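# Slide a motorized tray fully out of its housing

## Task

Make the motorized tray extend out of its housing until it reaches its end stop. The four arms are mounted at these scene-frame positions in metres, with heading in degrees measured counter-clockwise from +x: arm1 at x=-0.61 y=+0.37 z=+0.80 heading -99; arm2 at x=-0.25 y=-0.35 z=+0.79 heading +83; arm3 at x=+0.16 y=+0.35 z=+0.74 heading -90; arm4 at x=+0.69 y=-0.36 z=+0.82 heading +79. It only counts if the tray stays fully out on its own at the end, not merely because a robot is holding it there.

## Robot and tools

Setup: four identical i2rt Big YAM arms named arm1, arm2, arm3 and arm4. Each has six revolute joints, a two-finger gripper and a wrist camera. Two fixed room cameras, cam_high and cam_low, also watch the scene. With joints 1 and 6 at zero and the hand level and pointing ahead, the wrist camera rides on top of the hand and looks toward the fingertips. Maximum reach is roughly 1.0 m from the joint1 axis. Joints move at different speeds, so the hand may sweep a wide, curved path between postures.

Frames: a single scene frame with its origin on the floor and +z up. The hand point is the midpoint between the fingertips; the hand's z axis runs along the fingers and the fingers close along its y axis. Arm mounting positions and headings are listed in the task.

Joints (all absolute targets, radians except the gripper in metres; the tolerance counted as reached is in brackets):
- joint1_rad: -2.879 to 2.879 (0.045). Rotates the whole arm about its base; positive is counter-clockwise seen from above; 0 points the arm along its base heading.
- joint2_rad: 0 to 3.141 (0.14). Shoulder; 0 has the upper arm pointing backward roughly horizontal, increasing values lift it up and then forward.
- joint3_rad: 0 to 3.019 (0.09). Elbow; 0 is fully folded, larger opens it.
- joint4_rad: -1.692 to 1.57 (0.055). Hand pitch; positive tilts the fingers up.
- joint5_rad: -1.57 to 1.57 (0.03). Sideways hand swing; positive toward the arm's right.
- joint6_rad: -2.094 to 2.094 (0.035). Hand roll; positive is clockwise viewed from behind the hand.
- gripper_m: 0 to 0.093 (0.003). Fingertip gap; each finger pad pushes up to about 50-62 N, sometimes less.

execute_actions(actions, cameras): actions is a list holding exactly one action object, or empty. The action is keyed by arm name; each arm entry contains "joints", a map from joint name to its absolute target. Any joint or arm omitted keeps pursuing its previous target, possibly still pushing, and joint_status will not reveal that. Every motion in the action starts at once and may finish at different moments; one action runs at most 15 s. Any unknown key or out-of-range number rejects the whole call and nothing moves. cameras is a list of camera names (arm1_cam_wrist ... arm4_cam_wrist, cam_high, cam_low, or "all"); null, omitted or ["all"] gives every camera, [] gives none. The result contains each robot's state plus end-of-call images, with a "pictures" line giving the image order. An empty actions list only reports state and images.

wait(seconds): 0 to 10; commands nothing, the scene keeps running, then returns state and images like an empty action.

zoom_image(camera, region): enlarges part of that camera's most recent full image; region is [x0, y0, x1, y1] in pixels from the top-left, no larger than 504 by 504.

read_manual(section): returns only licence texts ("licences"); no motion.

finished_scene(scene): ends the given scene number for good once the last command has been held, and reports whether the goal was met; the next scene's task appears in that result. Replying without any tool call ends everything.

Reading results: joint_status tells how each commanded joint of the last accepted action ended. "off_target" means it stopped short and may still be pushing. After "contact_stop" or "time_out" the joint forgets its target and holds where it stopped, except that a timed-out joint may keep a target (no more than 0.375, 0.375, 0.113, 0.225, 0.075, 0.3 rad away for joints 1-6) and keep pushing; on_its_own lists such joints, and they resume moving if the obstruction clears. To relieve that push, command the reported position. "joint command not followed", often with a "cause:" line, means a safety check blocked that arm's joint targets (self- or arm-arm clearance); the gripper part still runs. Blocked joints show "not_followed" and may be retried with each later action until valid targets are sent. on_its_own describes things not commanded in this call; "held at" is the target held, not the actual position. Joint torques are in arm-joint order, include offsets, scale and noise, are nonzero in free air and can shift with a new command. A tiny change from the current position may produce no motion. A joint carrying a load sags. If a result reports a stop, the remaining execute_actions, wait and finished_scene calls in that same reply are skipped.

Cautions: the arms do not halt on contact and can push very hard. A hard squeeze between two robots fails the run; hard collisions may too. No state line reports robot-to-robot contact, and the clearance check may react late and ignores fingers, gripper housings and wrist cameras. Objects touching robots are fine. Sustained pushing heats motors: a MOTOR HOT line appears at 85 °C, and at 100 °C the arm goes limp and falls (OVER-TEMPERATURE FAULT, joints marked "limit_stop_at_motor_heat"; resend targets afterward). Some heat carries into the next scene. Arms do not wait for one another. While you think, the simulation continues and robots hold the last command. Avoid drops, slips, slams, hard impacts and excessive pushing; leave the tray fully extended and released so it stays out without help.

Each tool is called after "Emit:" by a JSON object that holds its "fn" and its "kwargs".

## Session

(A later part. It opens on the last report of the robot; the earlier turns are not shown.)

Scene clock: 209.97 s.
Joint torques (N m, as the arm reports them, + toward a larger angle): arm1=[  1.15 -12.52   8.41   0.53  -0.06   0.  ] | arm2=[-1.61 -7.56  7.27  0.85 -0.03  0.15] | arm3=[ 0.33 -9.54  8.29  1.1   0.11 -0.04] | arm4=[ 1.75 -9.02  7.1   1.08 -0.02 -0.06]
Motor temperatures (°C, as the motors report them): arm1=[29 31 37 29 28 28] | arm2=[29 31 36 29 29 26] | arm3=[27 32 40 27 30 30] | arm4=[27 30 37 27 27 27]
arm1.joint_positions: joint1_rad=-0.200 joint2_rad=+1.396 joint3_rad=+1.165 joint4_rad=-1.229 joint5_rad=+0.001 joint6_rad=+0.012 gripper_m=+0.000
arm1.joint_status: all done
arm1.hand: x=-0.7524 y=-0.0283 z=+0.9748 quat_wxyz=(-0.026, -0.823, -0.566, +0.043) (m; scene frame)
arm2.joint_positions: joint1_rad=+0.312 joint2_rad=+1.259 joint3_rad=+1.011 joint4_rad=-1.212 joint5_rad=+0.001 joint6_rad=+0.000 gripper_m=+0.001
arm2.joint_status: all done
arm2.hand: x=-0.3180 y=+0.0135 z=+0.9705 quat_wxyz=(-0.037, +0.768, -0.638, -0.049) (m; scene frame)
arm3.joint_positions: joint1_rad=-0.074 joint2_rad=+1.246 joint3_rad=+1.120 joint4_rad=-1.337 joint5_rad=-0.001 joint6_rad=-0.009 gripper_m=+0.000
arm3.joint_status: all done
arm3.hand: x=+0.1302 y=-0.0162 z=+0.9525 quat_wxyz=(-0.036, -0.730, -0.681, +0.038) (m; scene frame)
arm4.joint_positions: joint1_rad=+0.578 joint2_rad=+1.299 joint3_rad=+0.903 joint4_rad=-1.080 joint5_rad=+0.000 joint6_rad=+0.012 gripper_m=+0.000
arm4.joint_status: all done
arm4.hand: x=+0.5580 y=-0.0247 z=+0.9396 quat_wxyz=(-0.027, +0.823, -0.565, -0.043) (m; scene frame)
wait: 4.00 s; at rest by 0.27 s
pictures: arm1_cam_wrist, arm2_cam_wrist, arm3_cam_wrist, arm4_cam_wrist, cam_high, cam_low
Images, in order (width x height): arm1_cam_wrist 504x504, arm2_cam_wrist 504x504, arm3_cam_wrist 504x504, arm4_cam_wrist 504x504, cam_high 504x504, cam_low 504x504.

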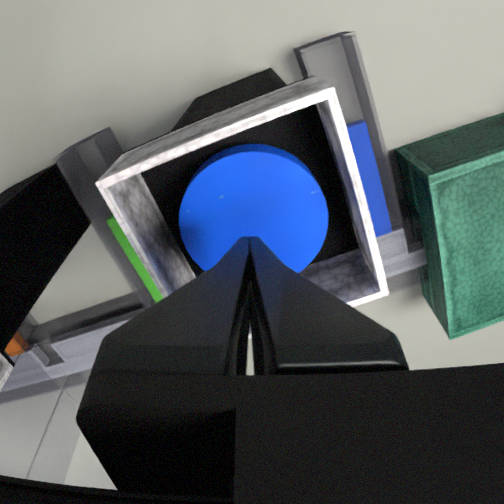

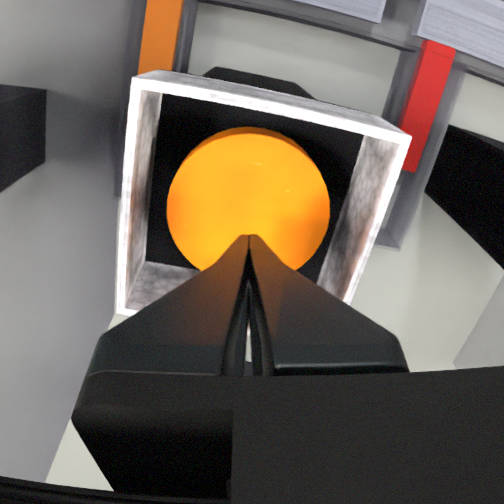

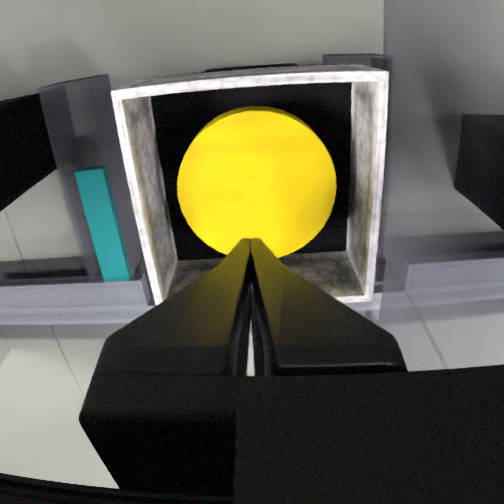

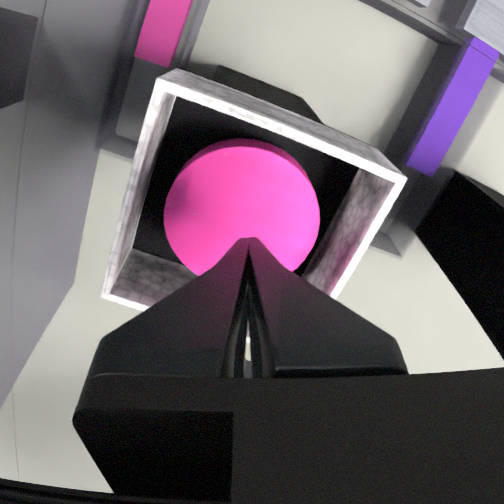

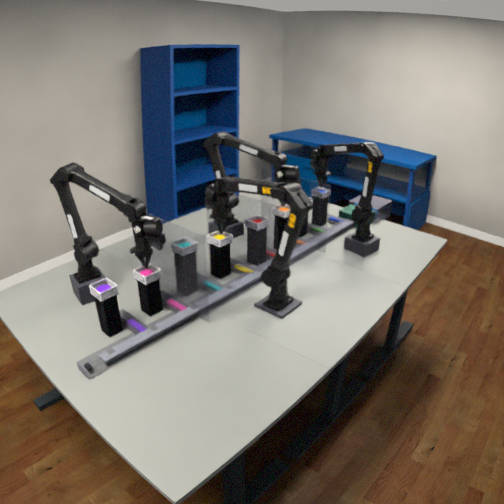

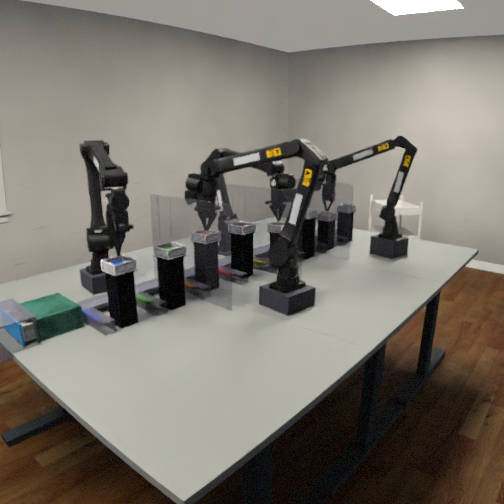

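Emit:
{"fn": "execute_actions", "kwargs": {"actions": [{"arm1":{"joints":{"joint2_rad":1.55}},"arm2":{"joints":{"joint2_rad":1.41}},"arm3":{"joints":{"joint2_rad":1.41}},"arm4":{"joints":{"joint2_rad":1.46}}}], "cameras": []}}

Emit:
{"fn": "wait", "kwargs": {"seconds": 10}}

Emit:
{"fn": "wait", "kwargs": {"seconds": 10}}

Emit:
{"fn": "execute_actions", "kwargs": {"actions": [{"arm1":{"joints":{"joint2_rad":1.24}},"arm2":{"joints":{"joint2_rad":1.15}},"arm3":{"joints":{"joint2_rad":1.1}},"arm4":{"joints":{"joint2_rad":1.16}}}], "cameras": []}}

Emit:
{"fn": "execute_actions", "kwargs": {"actions": [{"arm1":{"joints":{"joint1_rad":0.345,"joint3_rad":1.04,"joint4_rad":-1.17}},"arm2":{"joints":{"joint1_rad":-0.27,"joint2_rad":1.25,"joint3_rad":1.11,"joint4_rad":-1.25}},"arm3":{"joints":{"joint1_rad":0.455,"joint2_rad":1.26,"joint3_rad":1.29,"joint4_rad":-1.4}},"arm4":{"joints":{"joint1_rad":-0.06,"joint3_rad":0.886,"joint4_rad":-1.15}}}], "cameras": []}}

Emit:
{"fn": "execute_actions", "kwargs": {"actions": [{"arm1":{"joints":{"joint2_rad":1.44}},"arm2":{"joints":{"joint2_rad":1.49}},"arm3":{"joints":{"joint2_rad":1.49}},"arm4":{"joints":{"joint2_rad":1.39}}}], "cameras": []}}

Emit:
{"fn": "wait", "kwargs": {"seconds": 10}}

Emit:
{"fn": "zoom_image", "kwargs": {"camera": "cam_high", "region": [70,250,270,390]}}

Scene clock: 231.20 s.
Joint torques (N m, as the arm reports them, + toward a larger angle): arm1=[ 1.93 -9.46  7.11  0.59  0.04 -0.05] | arm2=[-1.55 -4.35  6.15  0.74 -0.03  0.15] | arm3=[ 0.51 -7.96  6.68  0.95  0.1  -0.08] | arm4=[ 1.83 -7.24  5.89  0.84 -0.03 -0.05]
Motor temperatures (°C, as the motors report them): arm1=[29 32 37 29 28 28] | arm2=[29 31 36 29 29 26] | arm3=[27 32 41 27 30 30] | arm4=[27 31 37 27 27 27]
arm1.joint_positions: joint1_rad=-0.200 joint2_rad=+1.505 joint3_rad=+1.178 joint4_rad=-1.233 joint5_rad=+0.001 joint6_rad=+0.012 gripper_m=+0.000
arm1.joint_status: all done
arm1.hand: x=-0.7551 y=-0.0347 z=+0.9354 quat_wxyz=(+0.003, -0.824, -0.567, +0.003) (m; scene frame)
arm2.joint_positions: joint1_rad=+0.312 joint2_rad=+1.357 joint3_rad=+1.023 joint4_rad=-1.214 joint5_rad=+0.001 joint6_rad=+0.000 gripper_m=+0.001
arm2.joint_status: all done
arm2.hand: x=-0.3195 y=+0.0204 z=+0.9407 quat_wxyz=(-0.009, +0.769, -0.639, -0.015) (m; scene frame)
arm3.joint_positions: joint1_rad=-0.074 joint2_rad=+1.360 joint3_rad=+1.135 joint4_rad=-1.339 joint5_rad=-0.001 joint6_rad=-0.009 gripper_m=+0.000
arm3.joint_status: all done
arm3.hand: x=+0.1292 y=-0.0285 z=+0.9180 quat_wxyz=(-0.002, -0.731, -0.682, +0.001) (m; scene frame)
arm4.joint_positions: joint1_rad=+0.578 joint2_rad=+1.413 joint3_rad=+0.912 joint4_rad=-1.079 joint5_rad=+0.000 joint6_rad=+0.012 gripper_m=+0.000
arm4.joint_status: all done
arm4.hand: x=+0.5575 y=-0.0235 z=+0.9043 quat_wxyz=(+0.002, +0.824, -0.566, +0.000) (m; scene frame)
pictures: none
No camera images: the call's "cameras" was empty. Leave "cameras" out to get every camera's image.

Scene clock: 241.20 s.
Joint torques (N m, as the arm reports them, + toward a larger angle): arm1=[  1.79 -10.36   7.31   0.4    0.    -0.08] | arm2=[-1.57 -4.28  6.15  0.76 -0.04  0.15] | arm3=[ 0.27 -8.17  6.77  1.02  0.06 -0.09] | arm4=[ 1.69 -7.14  5.89  0.81 -0.02 -0.06]
Motor temperatures (°C, as the motors report them): arm1=[29 32 37 29 28 28] | arm2=[29 31 36 29 29 26] | arm3=[27 32 40 27 30 30] | arm4=[27 31 37 27 27 27]
arm1.joint_positions: joint1_rad=-0.200 joint2_rad=+1.505 joint3_rad=+1.178 joint4_rad=-1.233 joint5_rad=+0.001 joint6_rad=+0.012 gripper_m=+0.000
arm1.joint_status: all done
arm1.hand: x=-0.7551 y=-0.0347 z=+0.9354 quat_wxyz=(+0.003, -0.824, -0.567, +0.003) (m; scene frame)
arm2.joint_positions: joint1_rad=+0.312 joint2_rad=+1.357 joint3_rad=+1.023 joint4_rad=-1.214 joint5_rad=+0.001 joint6_rad=+0.000 gripper_m=+0.001
arm2.joint_status: all done
arm2.hand: x=-0.3195 y=+0.0204 z=+0.9407 quat_wxyz=(-0.009, +0.769, -0.639, -0.015) (m; scene frame)
arm3.joint_positions: joint1_rad=-0.074 joint2_rad=+1.360 joint3_rad=+1.135 joint4_rad=-1.339 joint5_rad=-0.001 joint6_rad=-0.009 gripper_m=+0.000
arm3.joint_status: all done
arm3.hand: x=+0.1292 y=-0.0285 z=+0.9180 quat_wxyz=(-0.002, -0.731, -0.682, +0.001) (m; scene frame)
arm4.joint_positions: joint1_rad=+0.578 joint2_rad=+1.413 joint3_rad=+0.912 joint4_rad=-1.079 joint5_rad=+0.000 joint6_rad=+0.012 gripper_m=+0.000
arm4.joint_status: all done
arm4.hand: x=+0.5575 y=-0.0235 z=+0.9043 quat_wxyz=(+0.002, +0.824, -0.566, +0.000) (m; scene frame)
wait: 10.00 s; at rest by 0.27 s
pictures: arm1_cam_wrist, arm2_cam_wrist, arm3_cam_wrist, arm4_cam_wrist, cam_high, cam_low
Images, in order (width x height): arm1_cam_wrist 504x504, arm2_cam_wrist 504x504, arm3_cam_wrist 504x504, arm4_cam_wrist 504x504, cam_high 504x504, cam_low 504x504.

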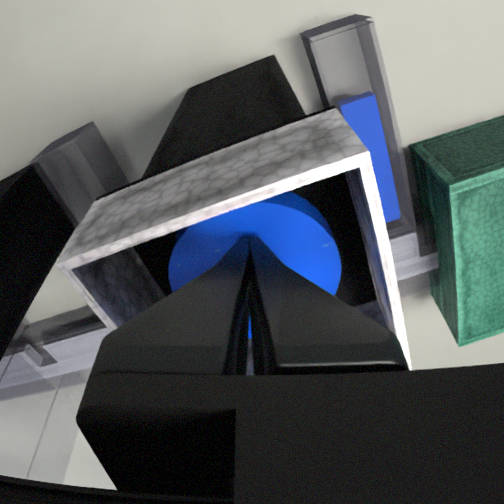

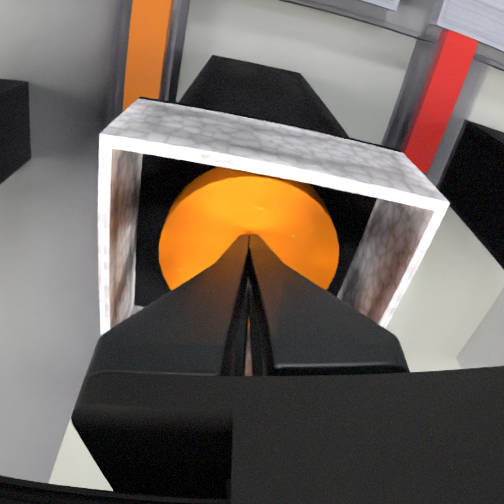

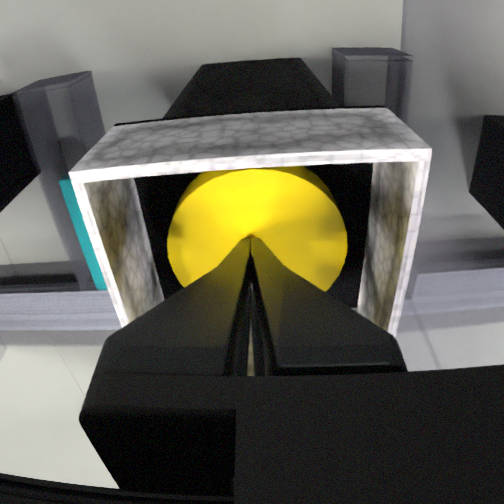

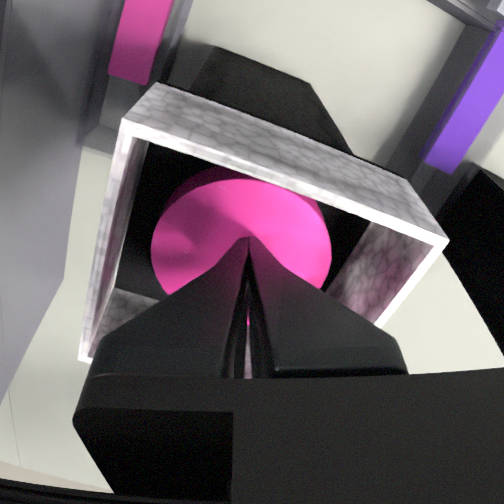

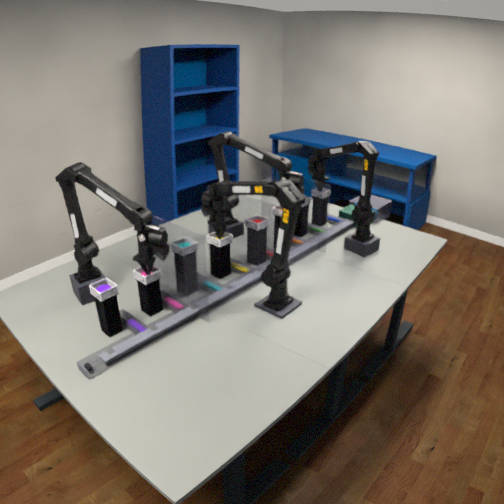

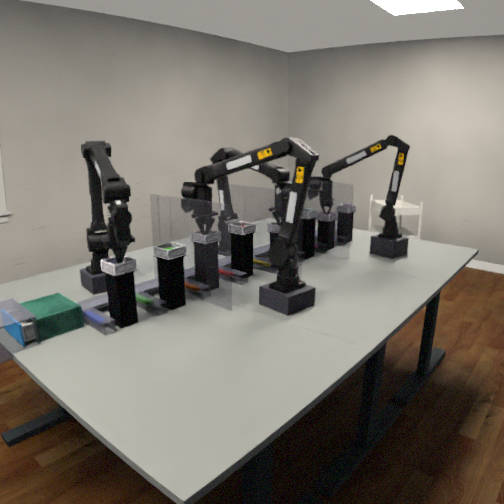

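Scene clock: 251.20 s.
Joint torques (N m, as the arm reports them, + toward a larger angle): arm1=[  1.07 -10.4    7.45   0.57   0.    -0.01] | arm2=[-1.66 -4.36  6.14  0.77 -0.03  0.14] | arm3=[ 0.46 -8.07  6.89  0.97  0.09 -0.08] | arm4=[ 1.9  -7.26  5.92  0.81 -0.03 -0.05]
Motor temperatures (°C, as the motors report them): arm1=[29 32 37 29 28 28] | arm2=[29 31 35 29 29 26] | arm3=[27 32 40 27 30 30] | arm4=[27 31 37 27 27 27]
arm1.joint_positions: joint1_rad=-0.200 joint2_rad=+1.505 joint3_rad=+1.178 joint4_rad=-1.233 joint5_rad=+0.001 joint6_rad=+0.012 gripper_m=+0.000
arm1.joint_status: all done
arm1.hand: x=-0.7551 y=-0.0347 z=+0.9354 quat_wxyz=(+0.003, -0.824, -0.567, +0.003) (m; scene frame)
arm2.joint_positions: joint1_rad=+0.312 joint2_rad=+1.357 joint3_rad=+1.023 joint4_rad=-1.214 joint5_rad=+0.001 joint6_rad=+0.000 gripper_m=+0.001
arm2.joint_status: all done
arm2.hand: x=-0.3195 y=+0.0204 z=+0.9407 quat_wxyz=(-0.009, +0.769, -0.639, -0.015) (m; scene frame)
arm3.joint_positions: joint1_rad=-0.074 joint2_rad=+1.360 joint3_rad=+1.135 joint4_rad=-1.339 joint5_rad=-0.001 joint6_rad=-0.009 gripper_m=+0.000
arm3.joint_status: all done
arm3.hand: x=+0.1292 y=-0.0285 z=+0.9180 quat_wxyz=(-0.002, -0.731, -0.682, +0.001) (m; scene frame)
arm4.joint_positions: joint1_rad=+0.578 joint2_rad=+1.413 joint3_rad=+0.912 joint4_rad=-1.079 joint5_rad=+0.000 joint6_rad=+0.012 gripper_m=+0.000
arm4.joint_status: all done
arm4.hand: x=+0.5575 y=-0.0235 z=+0.9043 quat_wxyz=(+0.002, +0.824, -0.566, +0.000) (m; scene frame)
wait: 10.00 s; at rest by 0.27 s
pictures: arm1_cam_wrist, arm2_cam_wrist, arm3_cam_wrist, arm4_cam_wrist, cam_high, cam_low
Images, in order (width x height): arm1_cam_wrist 504x504, arm2_cam_wrist 504x504, arm3_cam_wrist 504x504, arm4_cam_wrist 504x504, cam_high 504x504, cam_low 504x504.

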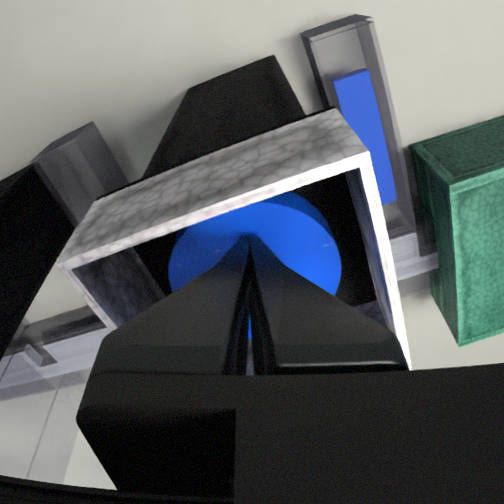

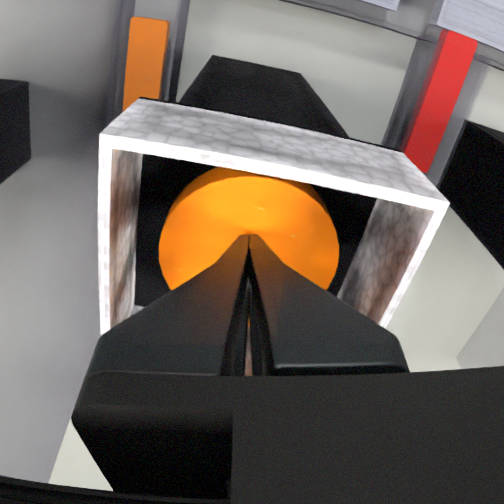

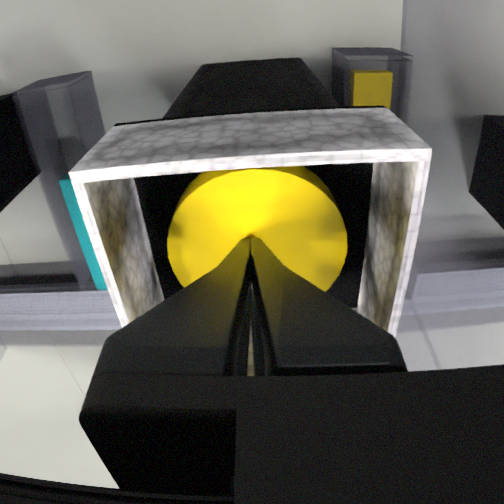

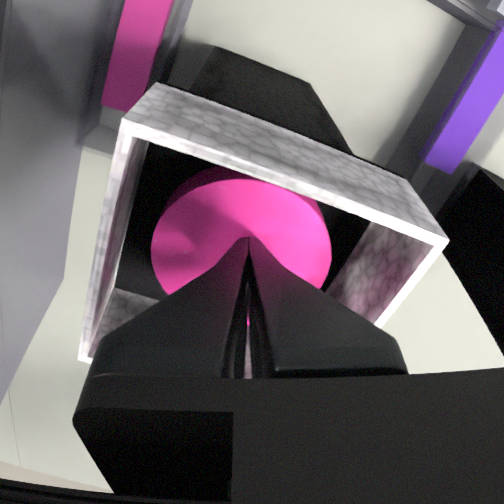

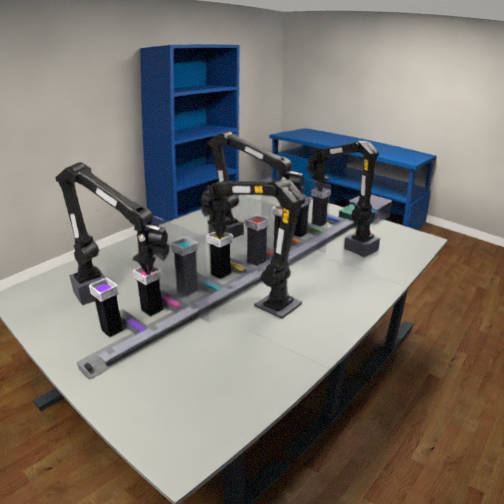

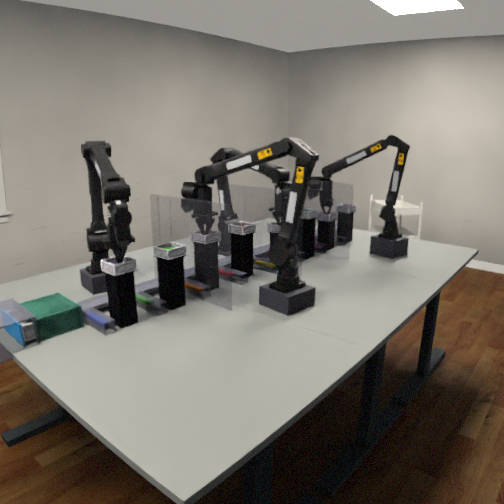

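Scene clock: 252.50 s.
Joint torques (N m, as the arm reports them, + toward a larger angle): arm1=[ 1.62 -9.49  9.16  1.05  0.03 -0.06] | arm2=[-1.55 -5.41  7.94  1.   -0.03  0.15] | arm3=[ 0.56 -7.99  9.01  1.4   0.07 -0.03] | arm4=[ 1.96 -7.24  7.98  1.26 -0.03 -0.06]
Motor temperatures (°C, as the motors report them): arm1=[29 32 37 29 28 28] | arm2=[29 31 36 29 29 26] | arm3=[27 32 40 27 30 30] | arm4=[27 31 37 27 27 27]
arm1.joint_positions: joint1_rad=-0.200 joint2_rad=+1.235 joint3_rad=+1.162 joint4_rad=-1.233 joint5_rad=+0.001 joint6_rad=+0.012 gripper_m=+0.000
arm1.joint_status: all done
arm1.hand: x=-0.7470 y=-0.0146 z=+1.0367 quat_wxyz=(-0.070, -0.817, -0.563, +0.106) (m; scene frame)
arm2.joint_positions: joint1_rad=+0.312 joint2_rad=+1.138 joint3_rad=+1.007 joint4_rad=-1.210 joint5_rad=+0.001 joint6_rad=+0.000 gripper_m=+0.001
arm2.joint_status: all done
arm2.hand: x=-0.3161 y=+0.0048 z=+1.0101 quat_wxyz=(-0.075, +0.764, -0.634, -0.094) (m; scene frame)
arm3.joint_positions: joint1_rad=-0.074 joint2_rad=+1.092 joint3_rad=+1.114 joint4_rad=-1.336 joint5_rad=-0.001 joint6_rad=-0.009 gripper_m=+0.000
arm3.joint_status: all done
arm3.hand: x=+0.1316 y=+0.0023 z=+1.0024 quat_wxyz=(-0.086, -0.725, -0.677, +0.093) (m; scene frame)
arm4.joint_positions: joint1_rad=+0.578 joint2_rad=+1.149 joint3_rad=+0.898 joint4_rad=-1.078 joint5_rad=+0.000 joint6_rad=+0.012 gripper_m=+0.000
arm4.joint_status: all done
arm4.hand: x=+0.5595 y=-0.0279 z=+0.9888 quat_wxyz=(-0.068, +0.818, -0.562, -0.104) (m; scene frame)
pictures: none
No camera images: the call's "cameras" was empty. Leave "cameras" out to get every camera's image.

Scene clock: 253.73 s.
Joint torques (N m, as the arm reports them, + toward a larger angle): arm1=[  1.75 -10.04   9.06   1.34   0.05  -0.02] | arm2=[-1.09 -8.5  12.1   0.5  -0.01  0.14] | arm3=[  0.37 -11.64  11.94   0.17   0.1   -0.09] | arm4=[ 0.32 -7.14  7.54  0.57 -0.03 -0.04]
Motor temperatures (°C, as the motors report them): arm1=[29 32 37 29 28 28] | arm2=[29 31 36 29 29 26] | arm3=[27 32 41 27 30 30] | arm4=[27 31 37 27 27 27]
arm1.joint_positions: joint1_rad=+0.343 joint2_rad=+1.241 joint3_rad=+1.040 joint4_rad=-1.185 joint5_rad=-0.001 joint6_rad=+0.012 gripper_m=+0.000
arm1.joint_status: all done
arm1.hand: x=-0.5338 y=-0.0090 z=+0.9841 quat_wxyz=(-0.067, -0.639, -0.765, +0.055) (m; scene frame)
arm2.joint_positions: joint1_rad=-0.273 joint2_rad=+1.257 joint3_rad=+1.054 joint4_rad=-1.243 joint5_rad=+0.000 joint6_rad=+0.000 gripper_m=+0.001
arm2.joint_status: all done
arm2.hand: x=-0.1049 y=-0.0037 z=+0.9854 quat_wxyz=(-0.051, +0.551, -0.832, -0.041) (m; scene frame)
arm3.joint_positions: joint1_rad=+0.458 joint2_rad=+1.265 joint3_rad=+1.248 joint4_rad=-1.383 joint5_rad=-0.001 joint6_rad=-0.009 gripper_m=+0.000
arm3.joint_status: all done
arm3.hand: x=+0.3330 y=-0.0031 z=+0.9974 quat_wxyz=(-0.072, -0.524, -0.848, +0.044) (m; scene frame)
arm4.joint_positions: joint1_rad=-0.053 joint2_rad=+1.149 joint3_rad=+0.898 joint4_rad=-1.140 joint5_rad=+0.000 joint6_rad=+0.012 gripper_m=+0.000
arm4.joint_status: all done
arm4.hand: x=+0.7774 y=-0.0285 z=+0.9845 quat_wxyz=(-0.070, +0.605, -0.791, -0.059) (m; scene frame)
pictures: none
No camera images: the call's "cameras" was empty. Leave "cameras" out to get every camera's image.

Scene clock: 254.70 s.
Joint torques (N m, as the arm reports them, + toward a larger angle): arm1=[ 1.54 -7.39  6.96  0.49  0.09 -0.04] | arm2=[-1.1  -5.98  7.81  0.68 -0.02  0.15] | arm3=[ 0.36 -8.79  7.31  0.47  0.08 -0.07] | arm4=[ 0.38 -7.08  5.92  0.33 -0.03 -0.04]
Motor temperatures (°C, as the motors report them): arm1=[29 32 37 29 28 28] | arm2=[29 31 37 29 29 26] | arm3=[27 32 41 27 30 30] | arm4=[27 31 37 27 27 27]
arm1.joint_positions: joint1_rad=+0.343 joint2_rad=+1.384 joint3_rad=+1.061 joint4_rad=-1.180 joint5_rad=+0.000 joint6_rad=+0.012 gripper_m=+0.000
arm1.joint_status: all done
arm1.hand: x=-0.5314 y=-0.0224 z=+0.9395 quat_wxyz=(-0.022, -0.641, -0.767, +0.018) (m; scene frame)
arm2.joint_positions: joint1_rad=-0.273 joint2_rad=+1.441 joint3_rad=+1.108 joint4_rad=-1.254 joint5_rad=+0.000 joint6_rad=+0.000 gripper_m=+0.001
arm2.joint_status: all done
arm2.hand: x=-0.0963 y=+0.0181 z=+0.9389 quat_wxyz=(+0.007, +0.553, -0.833, -0.002) (m; scene frame)
arm3.joint_positions: joint1_rad=+0.458 joint2_rad=+1.431 joint3_rad=+1.307 joint4_rad=-1.397 joint5_rad=-0.001 joint6_rad=-0.009 gripper_m=+0.000
arm3.joint_status: all done
arm3.hand: x=+0.3467 y=-0.0310 z=+0.9560 quat_wxyz=(-0.020, -0.526, -0.850, +0.011) (m; scene frame)
arm4.joint_positions: joint1_rad=-0.053 joint2_rad=+1.351 joint3_rad=+0.910 joint4_rad=-1.144 joint5_rad=+0.000 joint6_rad=+0.012 gripper_m=+0.000
arm4.joint_status: all done
arm4.hand: x=+0.7781 y=-0.0239 z=+0.9233 quat_wxyz=(+0.006, +0.608, -0.794, +0.001) (m; scene frame)
pictures: none
No camera images: the call's "cameras" was empty. Leave "cameras" out to get every camera's image.

Scene clock: 264.70 s.
Joint torques (N m, as the arm reports them, + toward a larger angle): arm1=[ 1.84 -7.19  7.07  0.91  0.01  0.02] | arm2=[-1.11 -5.98  7.82  0.67 -0.01  0.15] | arm3=[-0.04 -8.39  7.34  0.5   0.08 -0.08] | arm4=[ 0.49 -7.29  5.93  0.29 -0.03 -0.06]
Motor temperatures (°C, as the motors report them): arm1=[29 31 37 29 28 28] | arm2=[29 31 37 29 29 26] | arm3=[27 32 41 27 30 30] | arm4=[27 31 37 27 27 27]
arm1.joint_positions: joint1_rad=+0.343 joint2_rad=+1.384 joint3_rad=+1.061 joint4_rad=-1.180 joint5_rad=+0.000 joint6_rad=+0.012 gripper_m=+0.000
arm1.joint_status: all done
arm1.hand: x=-0.5314 y=-0.0224 z=+0.9395 quat_wxyz=(-0.022, -0.641, -0.767, +0.018) (m; scene frame)
arm2.joint_positions: joint1_rad=-0.273 joint2_rad=+1.441 joint3_rad=+1.108 joint4_rad=-1.254 joint5_rad=+0.000 joint6_rad=+0.000 gripper_m=+0.001
arm2.joint_status: all done
arm2.hand: x=-0.0963 y=+0.0181 z=+0.9389 quat_wxyz=(+0.007, +0.553, -0.833, -0.002) (m; scene frame)
arm3.joint_positions: joint1_rad=+0.458 joint2_rad=+1.431 joint3_rad=+1.307 joint4_rad=-1.397 joint5_rad=-0.001 joint6_rad=-0.009 gripper_m=+0.000
arm3.joint_status: all done
arm3.hand: x=+0.3467 y=-0.0310 z=+0.9560 quat_wxyz=(-0.020, -0.526, -0.850, +0.011) (m; scene frame)
arm4.joint_positions: joint1_rad=-0.053 joint2_rad=+1.351 joint3_rad=+0.910 joint4_rad=-1.144 joint5_rad=+0.000 joint6_rad=+0.012 gripper_m=+0.000
arm4.joint_status: all done
arm4.hand: x=+0.7781 y=-0.0239 z=+0.9233 quat_wxyz=(+0.006, +0.608, -0.794, +0.001) (m; scene frame)
wait: 10.00 s; at rest by 0.27 s
pictures: arm1_cam_wrist, arm2_cam_wrist, arm3_cam_wrist, arm4_cam_wrist, cam_high, cam_low
Images, in order (width x height): arm1_cam_wrist 504x504, arm2_cam_wrist 504x504, arm3_cam_wrist 504x504, arm4_cam_wrist 504x504, cam_high 504x504, cam_low 504x504.

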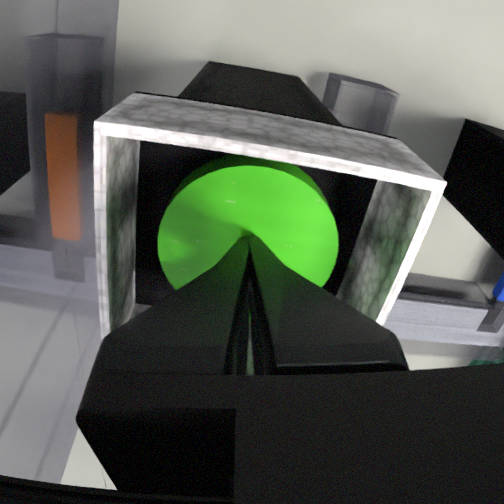

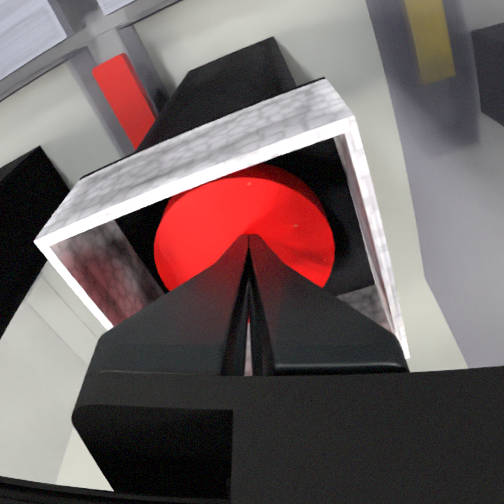

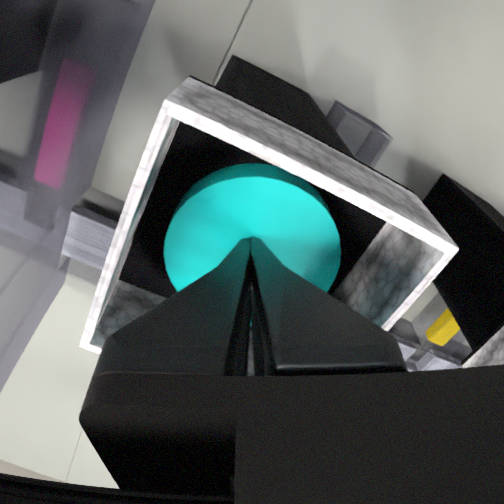

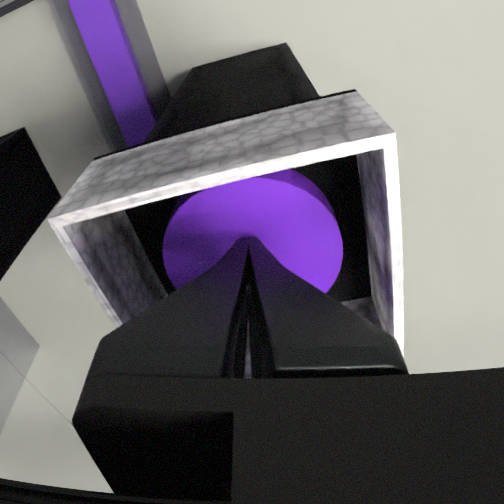

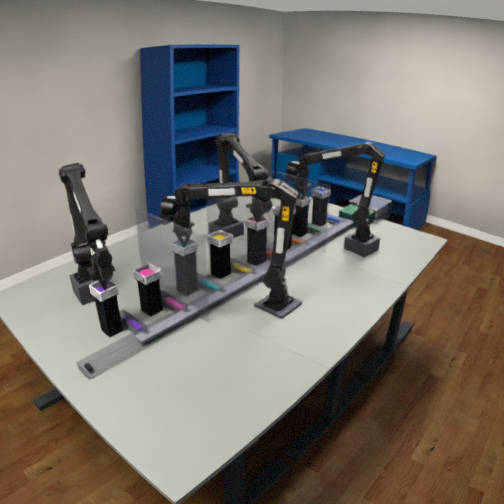

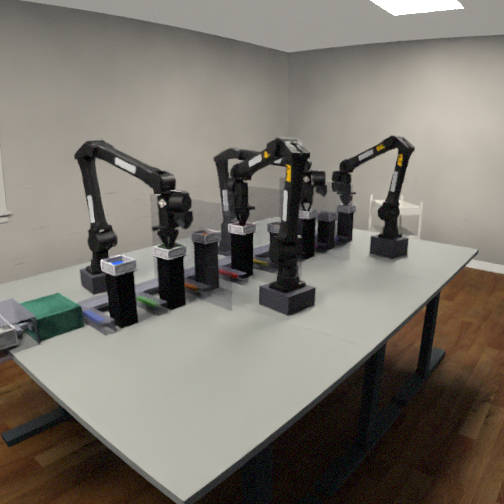

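Region (70, 250, 270, 390) of cam_high's 504x504 image, scaled by 2.520, with more detail than that image has; it fills the top 353 rows of this view, and the rest is white.

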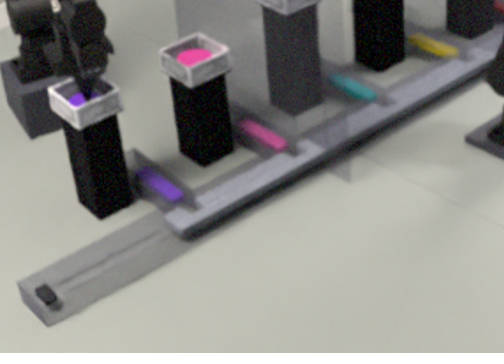

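Emit:
{"fn": "execute_actions", "kwargs": {"actions": [{"arm1":{"joints":{"joint2_rad":1.29}},"arm2":{"joints":{"joint2_rad":1.35}},"arm3":{"joints":{"joint2_rad":1.34}},"arm4":{"joints":{"joint2_rad":1.26}}}], "cameras": []}}

Emit:
{"fn": "finished_scene", "kwargs": {"scene": 1}}

Scene clock: 270.03 s.
Joint torques (N m, as the arm reports them, + toward a larger angle): arm1=[  1.19 -10.23   8.41   0.98   0.02  -0.01] | arm2=[-1.15 -9.13  8.23  0.78 -0.01  0.15] | arm3=[ -0.03 -10.51   8.28   0.7    0.08  -0.07] | arm4=[ 0.58 -8.61  7.1   0.53 -0.03 -0.07]
Motor temperatures (°C, as the motors report them): arm1=[29 31 37 29 28 28] | arm2=[29 31 37 29 29 26] | arm3=[27 32 41 27 30 30] | arm4=[27 31 37 27 27 27]
arm1.joint_positions: joint1_rad=+0.343 joint2_rad=+1.287 joint3_rad=+1.049 joint4_rad=-1.177 joint5_rad=+0.000 joint6_rad=+0.012 gripper_m=+0.000
arm1.joint_status: all done
arm1.hand: x=-0.5326 y=-0.0162 z=+0.9710 quat_wxyz=(-0.056, -0.639, -0.766, +0.046) (m; scene frame)
arm2.joint_positions: joint1_rad=-0.273 joint2_rad=+1.348 joint3_rad=+1.108 joint4_rad=-1.251 joint5_rad=+0.000 joint6_rad=+0.000 gripper_m=+0.001
arm2.joint_status: all done
arm2.hand: x=-0.0969 y=+0.0156 z=+0.9738 quat_wxyz=(-0.032, +0.552, -0.833, -0.028) (m; scene frame)
arm3.joint_positions: joint1_rad=+0.458 joint2_rad=+1.325 joint3_rad=+1.295 joint4_rad=-1.397 joint5_rad=-0.001 joint6_rad=-0.009 gripper_m=+0.000
arm3.joint_status: all done
arm3.hand: x=+0.3402 y=-0.0179 z=+0.9938 quat_wxyz=(-0.060, -0.525, -0.848, +0.037) (m; scene frame)
arm4.joint_positions: joint1_rad=-0.053 joint2_rad=+1.251 joint3_rad=+0.899 joint4_rad=-1.144 joint5_rad=+0.000 joint6_rad=+0.012 gripper_m=+0.000
arm4.joint_status: all done
arm4.hand: x=+0.7775 y=-0.0270 z=+0.9519 quat_wxyz=(-0.029, +0.608, -0.793, -0.027) (m; scene frame)
pictures: none
No camera images: the call's "cameras" was empty. Leave "cameras" out to get every camera's image.

The scene is finished: the task was done.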